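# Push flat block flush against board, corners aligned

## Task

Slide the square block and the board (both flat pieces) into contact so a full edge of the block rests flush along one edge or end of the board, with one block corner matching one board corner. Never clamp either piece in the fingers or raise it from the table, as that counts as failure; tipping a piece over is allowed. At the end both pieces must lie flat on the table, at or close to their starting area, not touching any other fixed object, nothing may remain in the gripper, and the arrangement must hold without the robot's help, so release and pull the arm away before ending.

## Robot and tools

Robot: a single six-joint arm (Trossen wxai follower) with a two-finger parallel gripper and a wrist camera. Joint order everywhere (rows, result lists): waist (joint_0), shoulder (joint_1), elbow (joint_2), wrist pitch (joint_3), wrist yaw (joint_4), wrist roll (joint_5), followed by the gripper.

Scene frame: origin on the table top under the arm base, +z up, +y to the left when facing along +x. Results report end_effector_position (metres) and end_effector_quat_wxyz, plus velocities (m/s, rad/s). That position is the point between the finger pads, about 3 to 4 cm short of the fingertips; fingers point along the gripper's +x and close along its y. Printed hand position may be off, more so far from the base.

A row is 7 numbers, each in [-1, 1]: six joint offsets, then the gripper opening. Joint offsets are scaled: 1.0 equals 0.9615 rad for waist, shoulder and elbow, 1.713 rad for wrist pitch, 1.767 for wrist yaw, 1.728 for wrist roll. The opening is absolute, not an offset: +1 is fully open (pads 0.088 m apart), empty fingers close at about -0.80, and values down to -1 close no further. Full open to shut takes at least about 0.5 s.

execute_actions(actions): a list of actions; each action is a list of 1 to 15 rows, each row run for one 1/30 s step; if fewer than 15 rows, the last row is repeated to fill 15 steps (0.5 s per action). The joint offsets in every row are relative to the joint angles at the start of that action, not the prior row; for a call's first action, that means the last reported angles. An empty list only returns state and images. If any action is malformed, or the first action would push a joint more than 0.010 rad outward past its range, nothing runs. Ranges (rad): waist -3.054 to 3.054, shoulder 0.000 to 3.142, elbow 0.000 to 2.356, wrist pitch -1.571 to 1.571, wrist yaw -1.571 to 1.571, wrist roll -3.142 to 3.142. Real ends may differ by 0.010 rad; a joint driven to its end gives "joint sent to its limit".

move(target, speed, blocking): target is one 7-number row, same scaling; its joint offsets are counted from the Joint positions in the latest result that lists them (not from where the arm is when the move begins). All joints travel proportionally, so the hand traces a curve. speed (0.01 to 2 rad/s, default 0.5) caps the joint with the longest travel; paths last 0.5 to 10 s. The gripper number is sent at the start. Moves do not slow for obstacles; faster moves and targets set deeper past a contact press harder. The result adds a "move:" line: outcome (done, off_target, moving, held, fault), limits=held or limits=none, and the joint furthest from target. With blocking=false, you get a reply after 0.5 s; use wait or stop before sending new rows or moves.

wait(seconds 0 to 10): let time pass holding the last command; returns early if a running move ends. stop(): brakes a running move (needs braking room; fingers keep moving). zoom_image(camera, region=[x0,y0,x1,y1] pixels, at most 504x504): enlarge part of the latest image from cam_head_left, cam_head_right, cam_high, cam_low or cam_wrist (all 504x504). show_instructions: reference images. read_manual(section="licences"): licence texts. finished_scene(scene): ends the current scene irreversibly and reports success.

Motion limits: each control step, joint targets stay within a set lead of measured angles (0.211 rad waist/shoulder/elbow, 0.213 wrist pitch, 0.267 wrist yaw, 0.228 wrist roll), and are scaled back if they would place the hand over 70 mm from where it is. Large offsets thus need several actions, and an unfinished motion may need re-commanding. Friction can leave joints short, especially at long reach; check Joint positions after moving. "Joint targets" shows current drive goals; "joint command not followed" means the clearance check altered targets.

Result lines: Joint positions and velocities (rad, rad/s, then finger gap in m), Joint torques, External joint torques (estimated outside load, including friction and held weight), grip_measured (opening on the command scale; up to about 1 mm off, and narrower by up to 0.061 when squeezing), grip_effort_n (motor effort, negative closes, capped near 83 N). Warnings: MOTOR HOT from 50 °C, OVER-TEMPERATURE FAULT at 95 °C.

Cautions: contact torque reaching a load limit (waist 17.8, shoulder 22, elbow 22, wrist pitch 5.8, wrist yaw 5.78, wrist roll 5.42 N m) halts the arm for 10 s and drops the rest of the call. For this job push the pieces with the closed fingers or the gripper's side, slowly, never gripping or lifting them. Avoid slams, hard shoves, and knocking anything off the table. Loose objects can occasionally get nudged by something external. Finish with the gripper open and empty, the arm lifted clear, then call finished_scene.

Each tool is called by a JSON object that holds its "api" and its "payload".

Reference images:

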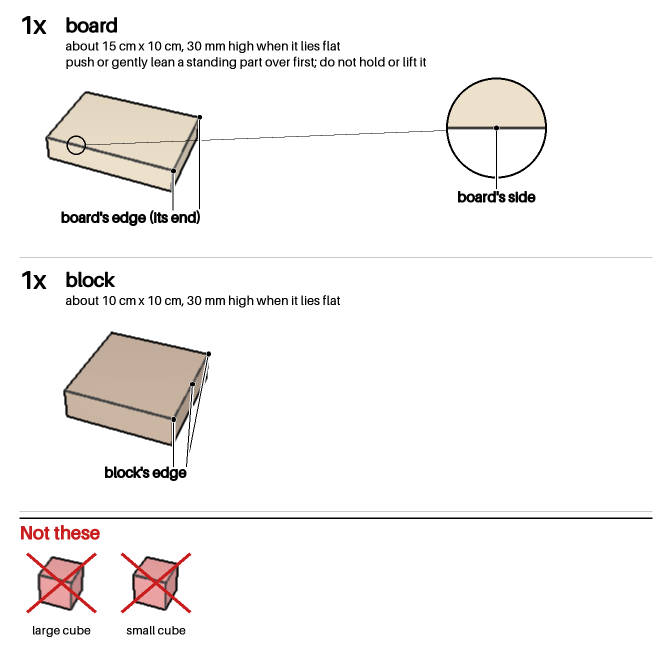

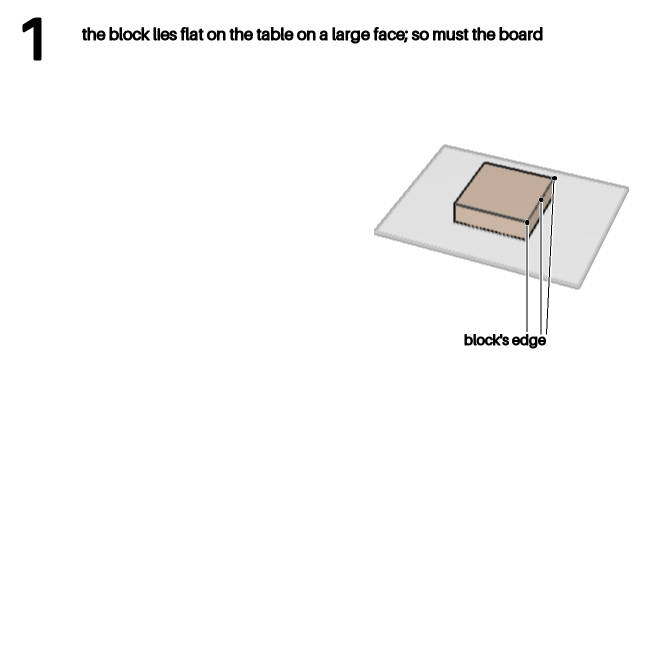

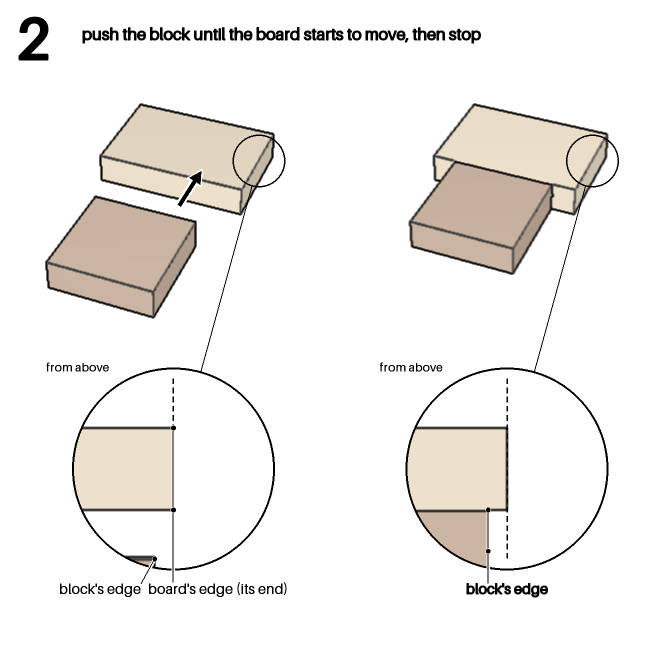

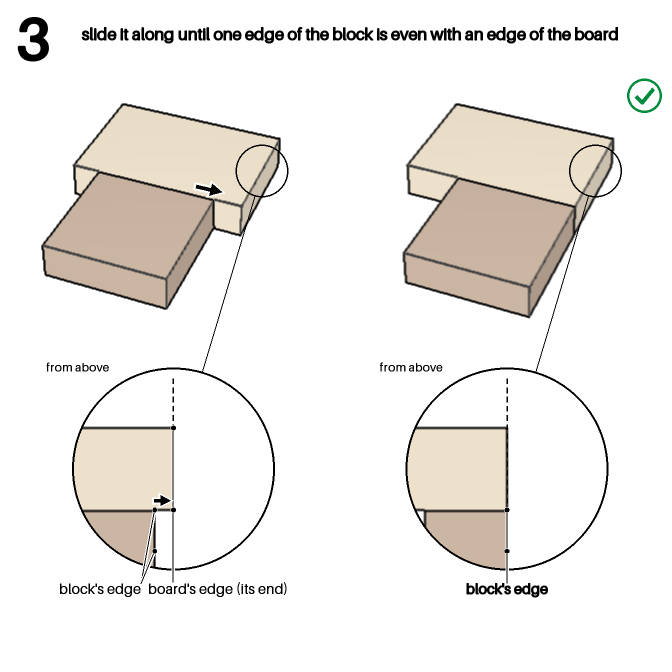

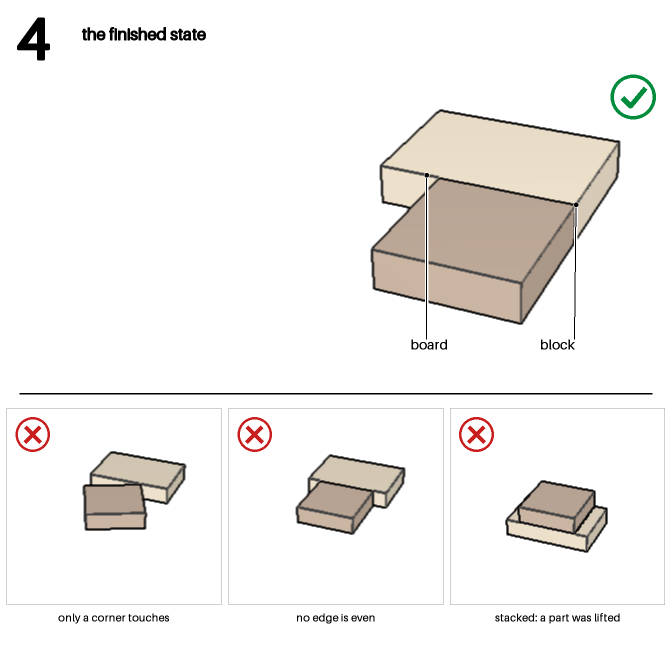

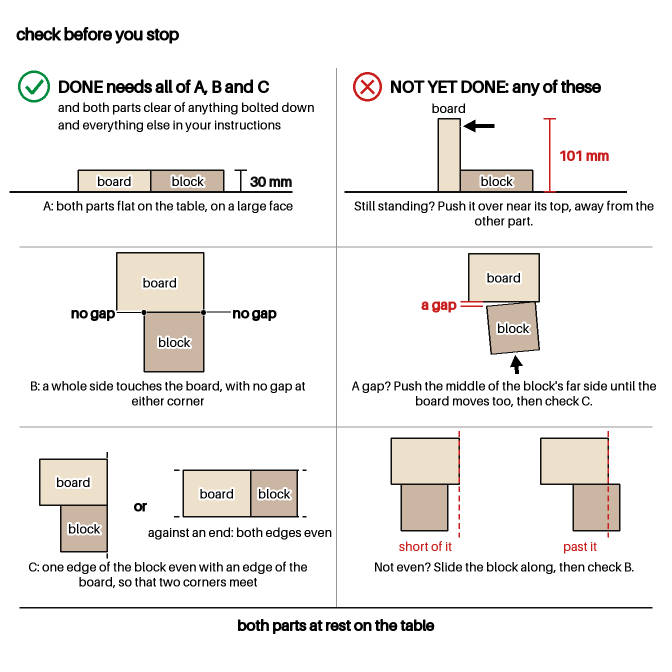

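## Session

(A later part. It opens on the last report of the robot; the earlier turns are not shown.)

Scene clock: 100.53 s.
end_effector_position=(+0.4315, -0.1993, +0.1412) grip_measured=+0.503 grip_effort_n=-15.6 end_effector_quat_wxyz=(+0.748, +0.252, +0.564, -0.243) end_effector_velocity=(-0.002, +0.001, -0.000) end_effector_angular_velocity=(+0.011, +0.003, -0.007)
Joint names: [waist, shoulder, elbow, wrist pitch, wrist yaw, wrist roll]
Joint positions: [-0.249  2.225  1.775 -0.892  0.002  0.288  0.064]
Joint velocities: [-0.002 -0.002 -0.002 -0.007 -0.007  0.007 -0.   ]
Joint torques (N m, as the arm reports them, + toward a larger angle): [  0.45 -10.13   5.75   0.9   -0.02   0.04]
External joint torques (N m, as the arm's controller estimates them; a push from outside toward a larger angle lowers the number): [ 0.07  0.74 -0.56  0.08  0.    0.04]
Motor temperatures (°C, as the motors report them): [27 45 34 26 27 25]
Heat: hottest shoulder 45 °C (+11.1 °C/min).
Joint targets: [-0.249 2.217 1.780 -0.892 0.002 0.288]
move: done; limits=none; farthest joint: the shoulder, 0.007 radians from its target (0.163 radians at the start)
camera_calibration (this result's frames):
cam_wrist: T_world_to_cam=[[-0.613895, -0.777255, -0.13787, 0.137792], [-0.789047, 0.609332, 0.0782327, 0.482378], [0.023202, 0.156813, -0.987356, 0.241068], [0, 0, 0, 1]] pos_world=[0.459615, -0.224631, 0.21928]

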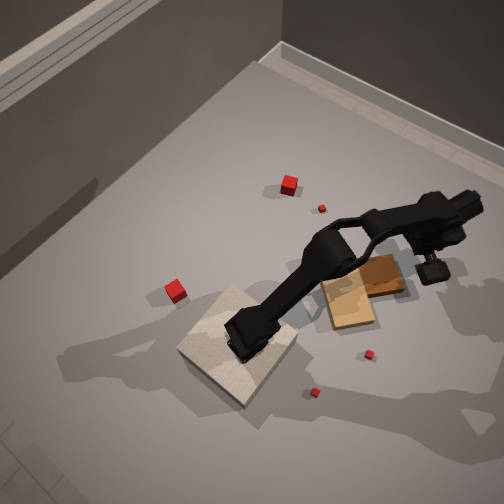

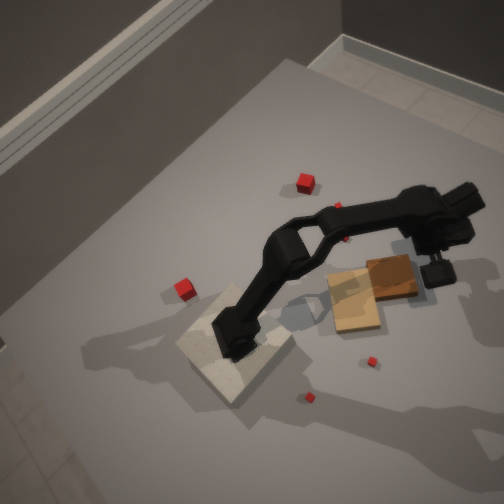

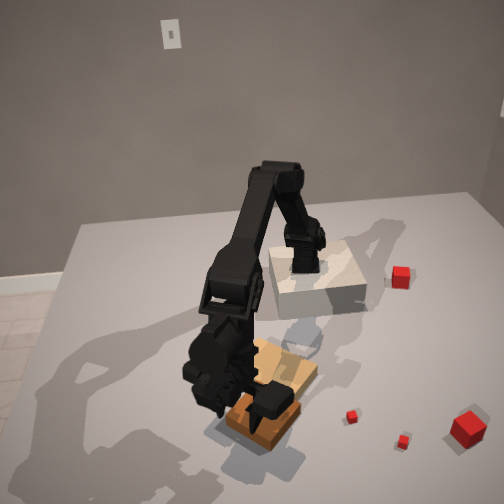

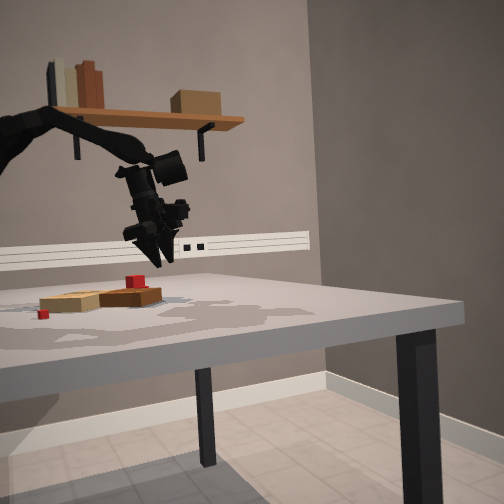

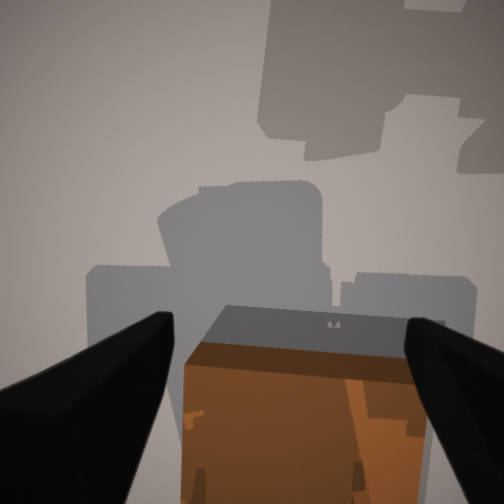

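{"api": "move", "payload": {"target": [0.288,-0.11,-0.262,-0.061,0,-0.745,1], "speed": 0.9}}

Scene clock: 104.90 s.
end_effector_position=(+0.3867, -0.0600, +0.1144) grip_measured=+1.000 grip_effort_n=14.7 end_effector_quat_wxyz=(+0.654, -0.287, +0.635, +0.293) end_effector_velocity=(-0.002, -0.002, +0.000) end_effector_angular_velocity=(-0.006, +0.009, -0.010)
Joint names: [waist, shoulder, elbow, wrist pitch, wrist yaw, wrist roll]
Joint positions: [ 0.028  2.132  1.535 -0.994  0.002 -0.996  0.088]
Joint velocities: [-0.002 -0.002 -0.002 -0.007  0.007  0.007  0.   ]
Joint torques (N m, as the arm reports them, + toward a larger angle): [ 0.34 -9.33  3.6   0.28 -0.09 -0.04]
External joint torques (N m, as the arm's controller estimates them; a push from outside toward a larger angle lowers the number): [ 0.18  0.25 -2.07 -0.07 -0.02 -0.04]
Motor temperatures (°C, as the motors report them): [27 46 34 26 27 25]
Heat: hottest shoulder 46 °C (+12.0 °C/min).
Joint targets: [0.028 2.119 1.524 -0.996 0.002 -0.999]
move: off_target; limits=none; farthest joint: the shoulder, 0.012 radians from its target (0.106 radians at the start)
camera_calibration (this result's frames):
cam_wrist: T_world_to_cam=[[0.767245, -0.640165, -0.0390398, -0.32232], [-0.603901, -0.741597, 0.292126, 0.18705], [-0.215961, -0.200556, -0.955583, 0.26126], [0, 0, 0, 1]] pos_world=[0.41668, -0.0152248, 0.18243]

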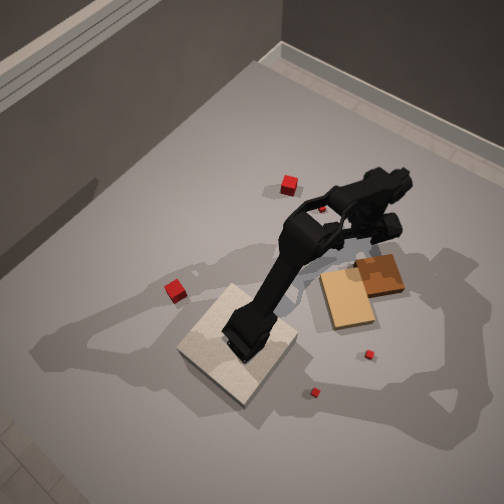

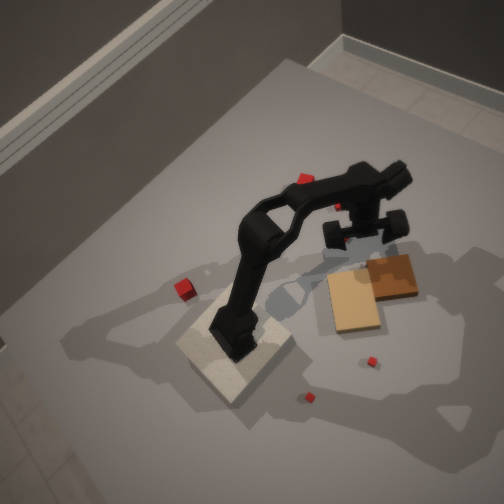

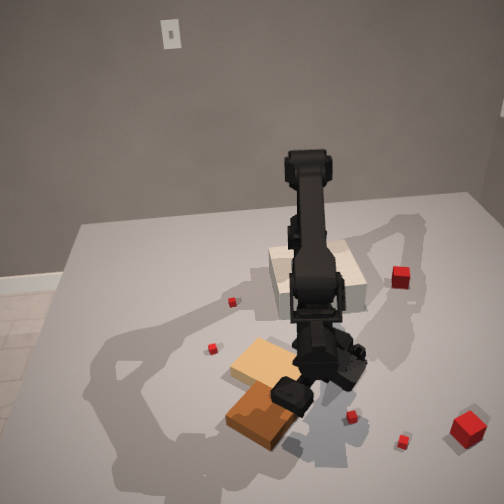

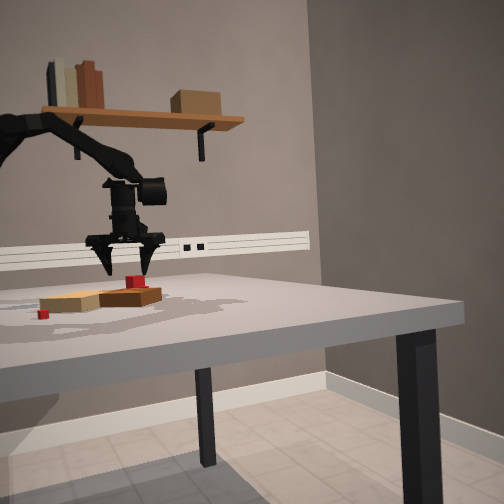

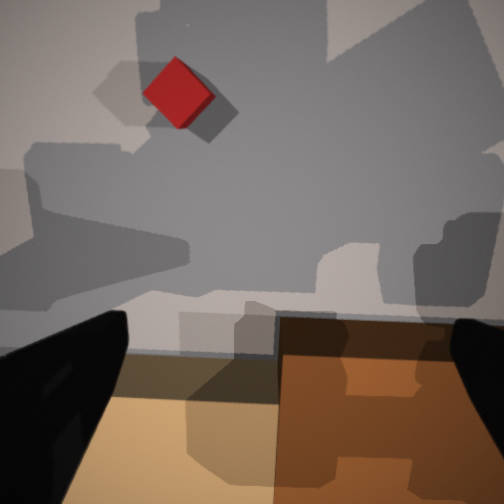

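{"api": "move", "payload": {"target": [-0.02,0.098,-0.108,0.1,0,-0.006,1], "speed": 0.25}}

Scene clock: 110.60 s.
end_effector_position=(+0.3853, -0.0654, +0.0630) grip_measured=+1.000 grip_effort_n=14.7 end_effector_quat_wxyz=(+0.655, -0.283, +0.638, +0.290) end_effector_velocity=(-0.002, +0.003, +0.000) end_effector_angular_velocity=(+0.023, +0.003, +0.020)
Joint names: [waist, shoulder, elbow, wrist pitch, wrist yaw, wrist roll]
Joint positions: [ 0.011  2.21   1.44  -0.824  0.002 -1.003  0.088]
Joint velocities: [-0.002 -0.002 -0.002 -0.007 -0.022 -0.022  0.   ]
Joint torques (N m, as the arm reports them, + toward a larger angle): [ 0.09 -6.96  3.38  0.55 -0.09 -0.06]
External joint torques (N m, as the arm's controller estimates them; a push from outside toward a larger angle lowers the number): [-0.18  2.7  -1.85  0.22 -0.01 -0.06]
Motor temperatures (°C, as the motors report them): [27 46 34 26 27 25]
Heat: hottest shoulder 46 °C (+12.1 °C/min).
Joint targets: [0.009 2.226 1.431 -0.823 0.002 -1.006]
move: off_target; limits=none; farthest joint: the shoulder, 0.016 radians from its target (0.095 radians at the start)
camera_calibration (this result's frames):
cam_wrist: T_world_to_cam=[[0.760755, -0.647605, -0.0431226, -0.324413], [-0.609885, -0.736009, 0.29382, 0.199831], [-0.222018, -0.197225, -0.954888, 0.21323], [0, 0, 0, 1]] pos_world=[0.416014, -0.0209593, 0.130907]

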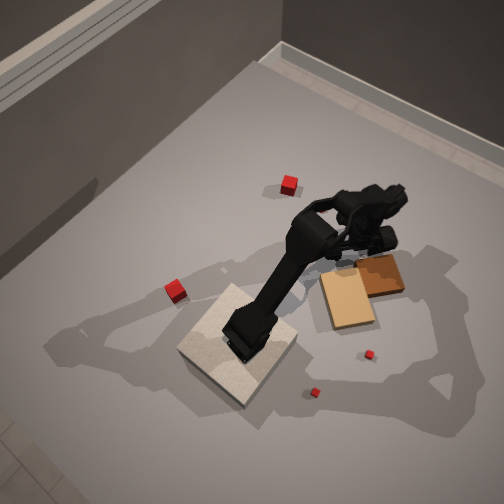

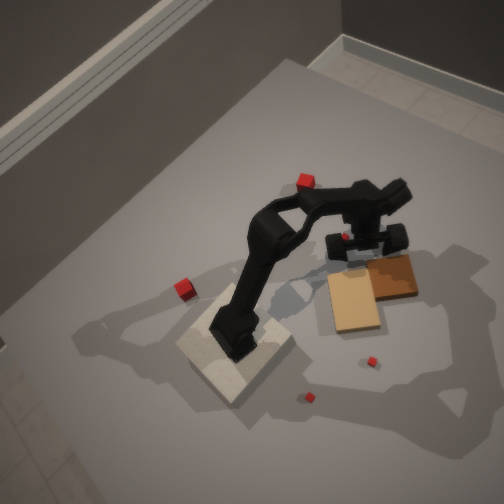

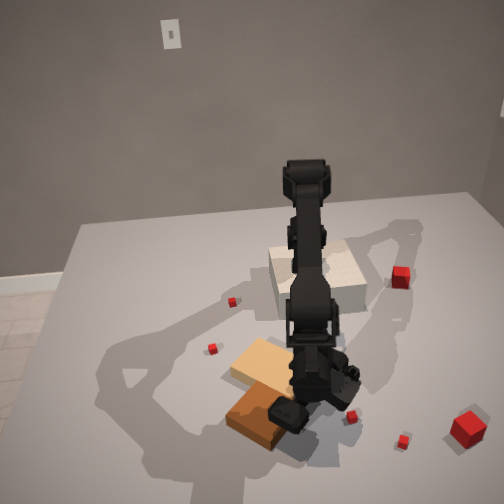

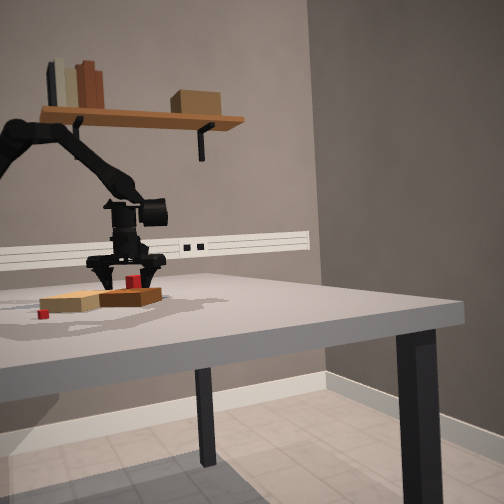

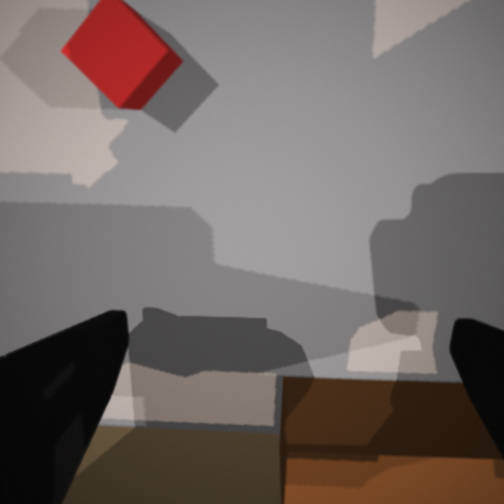

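{"api": "move", "payload": {"target": [-0.069,-0.062,-0.103,0.022,0,-0.038,1], "speed": 0.06}}

Scene clock: 117.33 s.
end_effector_position=(+0.3662, -0.0849, +0.0613) grip_measured=+1.000 grip_effort_n=14.7 end_effector_quat_wxyz=(+0.656, -0.283, +0.636, +0.292) end_effector_velocity=(-0.002, +0.001, +0.000) end_effector_angular_velocity=(+0.009, +0.005, +0.005)
Joint names: [waist, shoulder, elbow, wrist pitch, wrist yaw, wrist roll]
Joint positions: [-0.05   2.162  1.354 -0.785  0.    -1.067  0.088]
Joint velocities: [-0.002 -0.002 -0.002 -0.007 -0.007 -0.007  0.   ]
Joint torques (N m, as the arm reports them, + toward a larger angle): [-0.24 -8.94  2.89  0.33  0.   -0.01]
External joint torques (N m, as the arm's controller estimates them; a push from outside toward a larger angle lowers the number): [-0.45  0.37 -2.3  -0.01  0.07 -0.01]
Motor temperatures (°C, as the motors report them): [27 46 34 26 27 25]
Heat: hottest shoulder 46 °C (+11.1 °C/min).
Joint targets: [-0.055 2.151 1.341 -0.787 0.002 -1.069]
move: off_target; limits=none; farthest joint: the elbow, 0.013 radians from its target (0.099 radians at the start)
camera_calibration (this result's frames):
cam_wrist: T_world_to_cam=[[0.763102, -0.644867, -0.0426733, -0.323238], [-0.608198, -0.738902, 0.290031, 0.173702], [-0.218563, -0.19537, -0.956065, 0.202527], [0, 0, 0, 1]] pos_world=[0.396574, -0.0405288, 0.129456]

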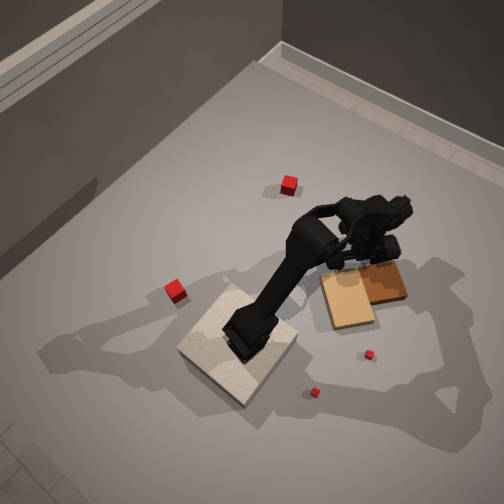

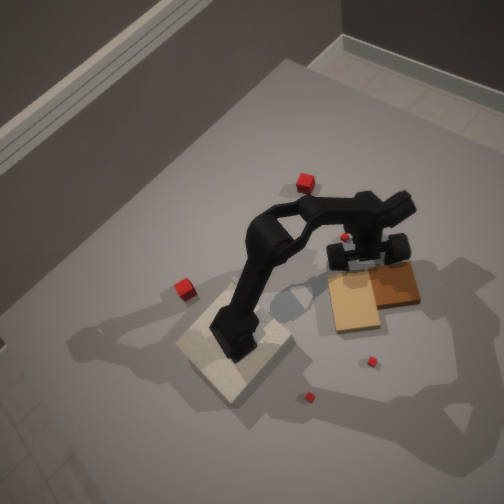

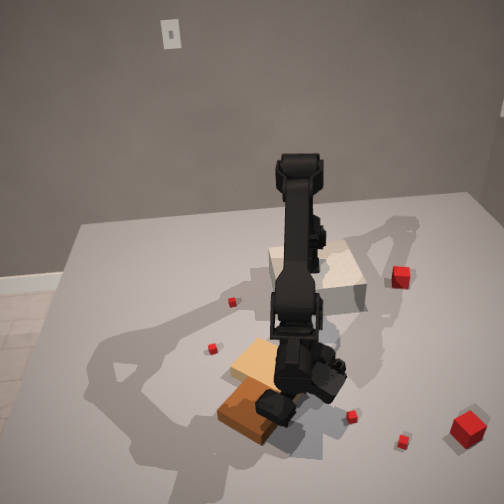

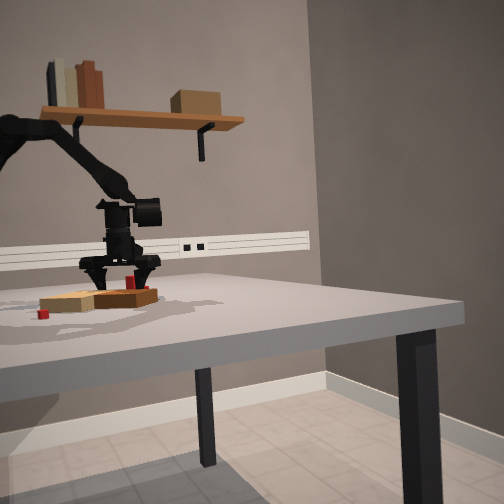

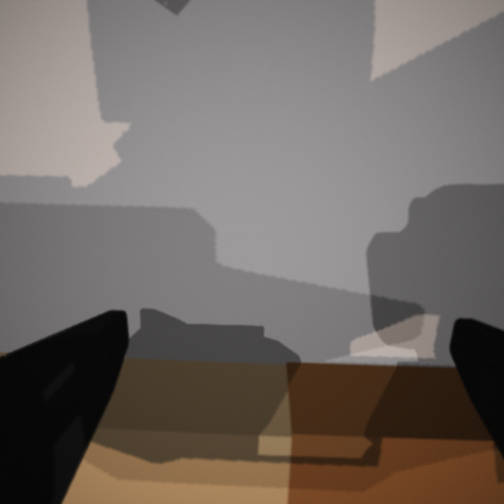

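{"api": "execute_actions", "payload": {"actions": [[[0.01,0,0,0,0,0,1],[0.02,0,0,0,0,0,1],[0.03,0,0,0,0,0,1],[0.04,0,0,0,0,0,1]],[[0.01,-0.03,0,0,0,0,1],[0.01,-0.06,0,0,0,0,1],[0.01,-0.09,0,0,0,0,1],[0.01,-0.12,0,-0.02,0,0,1],[0.01,-0.15,0,-0.04,0,0,1],[0.01,-0.18,0,-0.06,0,0,1],[0.01,-0.21,0,-0.08,0,0,1],[0.01,-0.24,0,-0.1,0,0,1],[0.01,-0.27,0,-0.12,0,0,1]]]}}

{"api": "zoom_image", "payload": {"camera": "cam_head_right", "region": [320,240,440,350]}}

Scene clock: 123.70 s.
end_effector_position=(+0.3474, -0.0656, +0.1518) grip_measured=+1.000 grip_effort_n=14.7 end_effector_quat_wxyz=(+0.667, -0.313, +0.610, +0.292) end_effector_velocity=(-0.030, +0.006, -0.002) end_effector_angular_velocity=(+0.048, +0.133, -0.009)
Joint names: [waist, shoulder, elbow, wrist pitch, wrist yaw, wrist roll]
Joint positions: [-0.003  1.901  1.357 -0.982  0.    -1.068  0.088]
Joint velocities: [-0.007 -0.002 -0.002 -0.139 -0.022  0.007  0.   ]
Joint torques (N m, as the arm reports them, + toward a larger angle): [ 0.45 -6.77  4.64  0.41 -0.09  0.04]
External joint torques (N m, as the arm's controller estimates them; a push from outside toward a larger angle lowers the number): [ 0.26  1.35 -1.17 -0.1   0.    0.04]
External joint torques at the end of the 1st action: [-0.08  1.33 -0.99  0.09 -0.01  0.04]
Motor temperatures (°C, as the motors report them): [27 46 33 26 27 25]
Heat: hottest shoulder 46 °C (+11.3 °C/min).
Joint targets: [-0.001 1.902 1.354 -0.991 0.000 -1.068]
camera_calibration (this result's frames):
cam_wrist: T_world_to_cam=[[0.79272, -0.609302, 0.0186012, -0.309851], [-0.591974, -0.762177, 0.262018, 0.14734], [-0.145471, -0.218718, -0.964884, 0.263052], [0, 0, 0, 1]] pos_world=[0.371113, -0.0189594, 0.220972]

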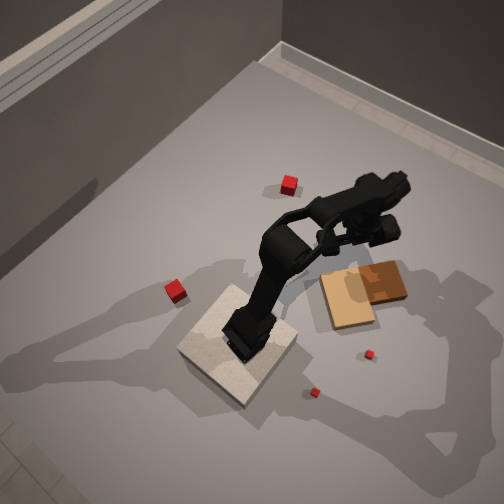

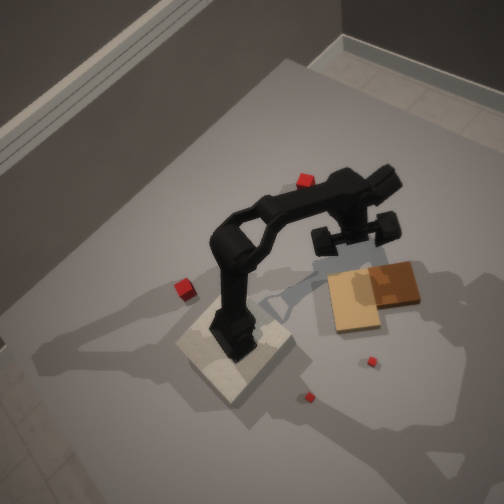

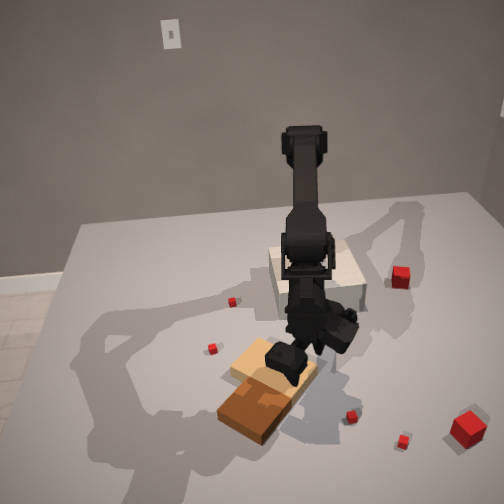

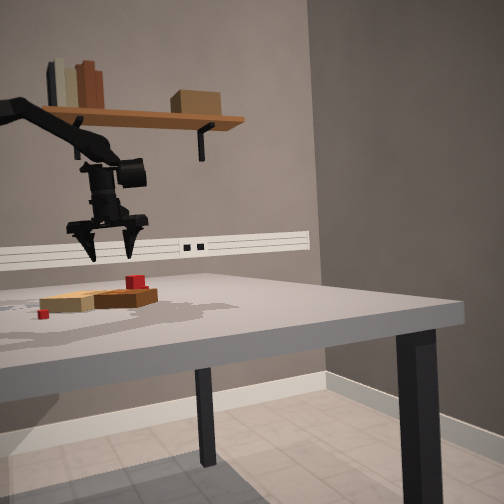

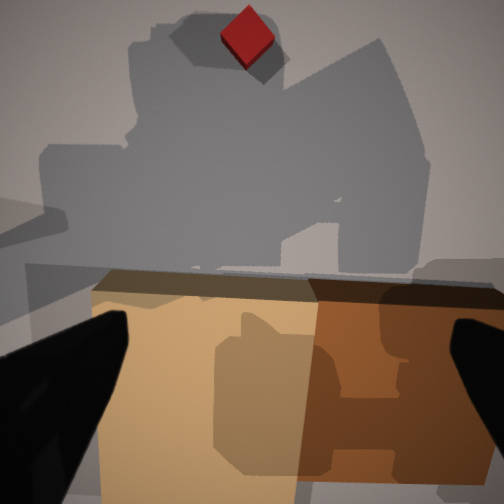

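Region (320, 240, 440, 350) of cam_head_right's 504x504 image, scaled by 4.200, with more detail than that image has; it fills the top 462 rows of this view, and the rest is white.

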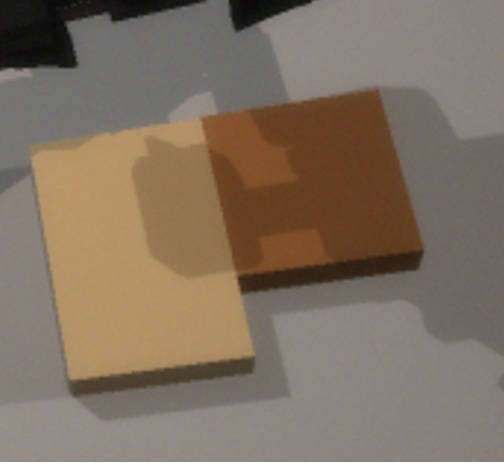

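{"api": "zoom_image", "payload": {"camera": "cam_wrist", "region": [200,264,440,504]}}

Region (200, 264, 440, 504) of cam_wrist's 504x504 image, scaled by 2.100, with more detail than that image has.

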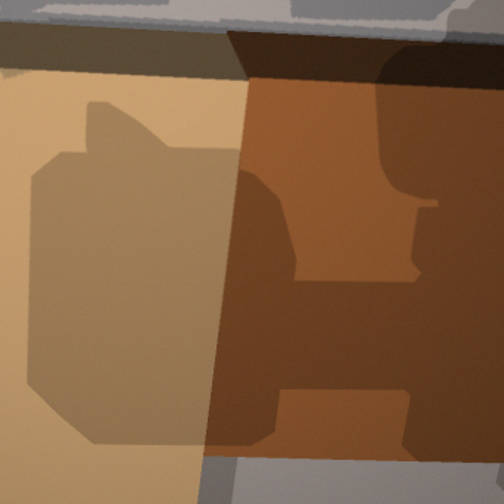

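Flush, and the corner is within about 0.5 mm.

{"api": "finished_scene", "payload": {"scene": 1}}

The scene is finished: the task was done.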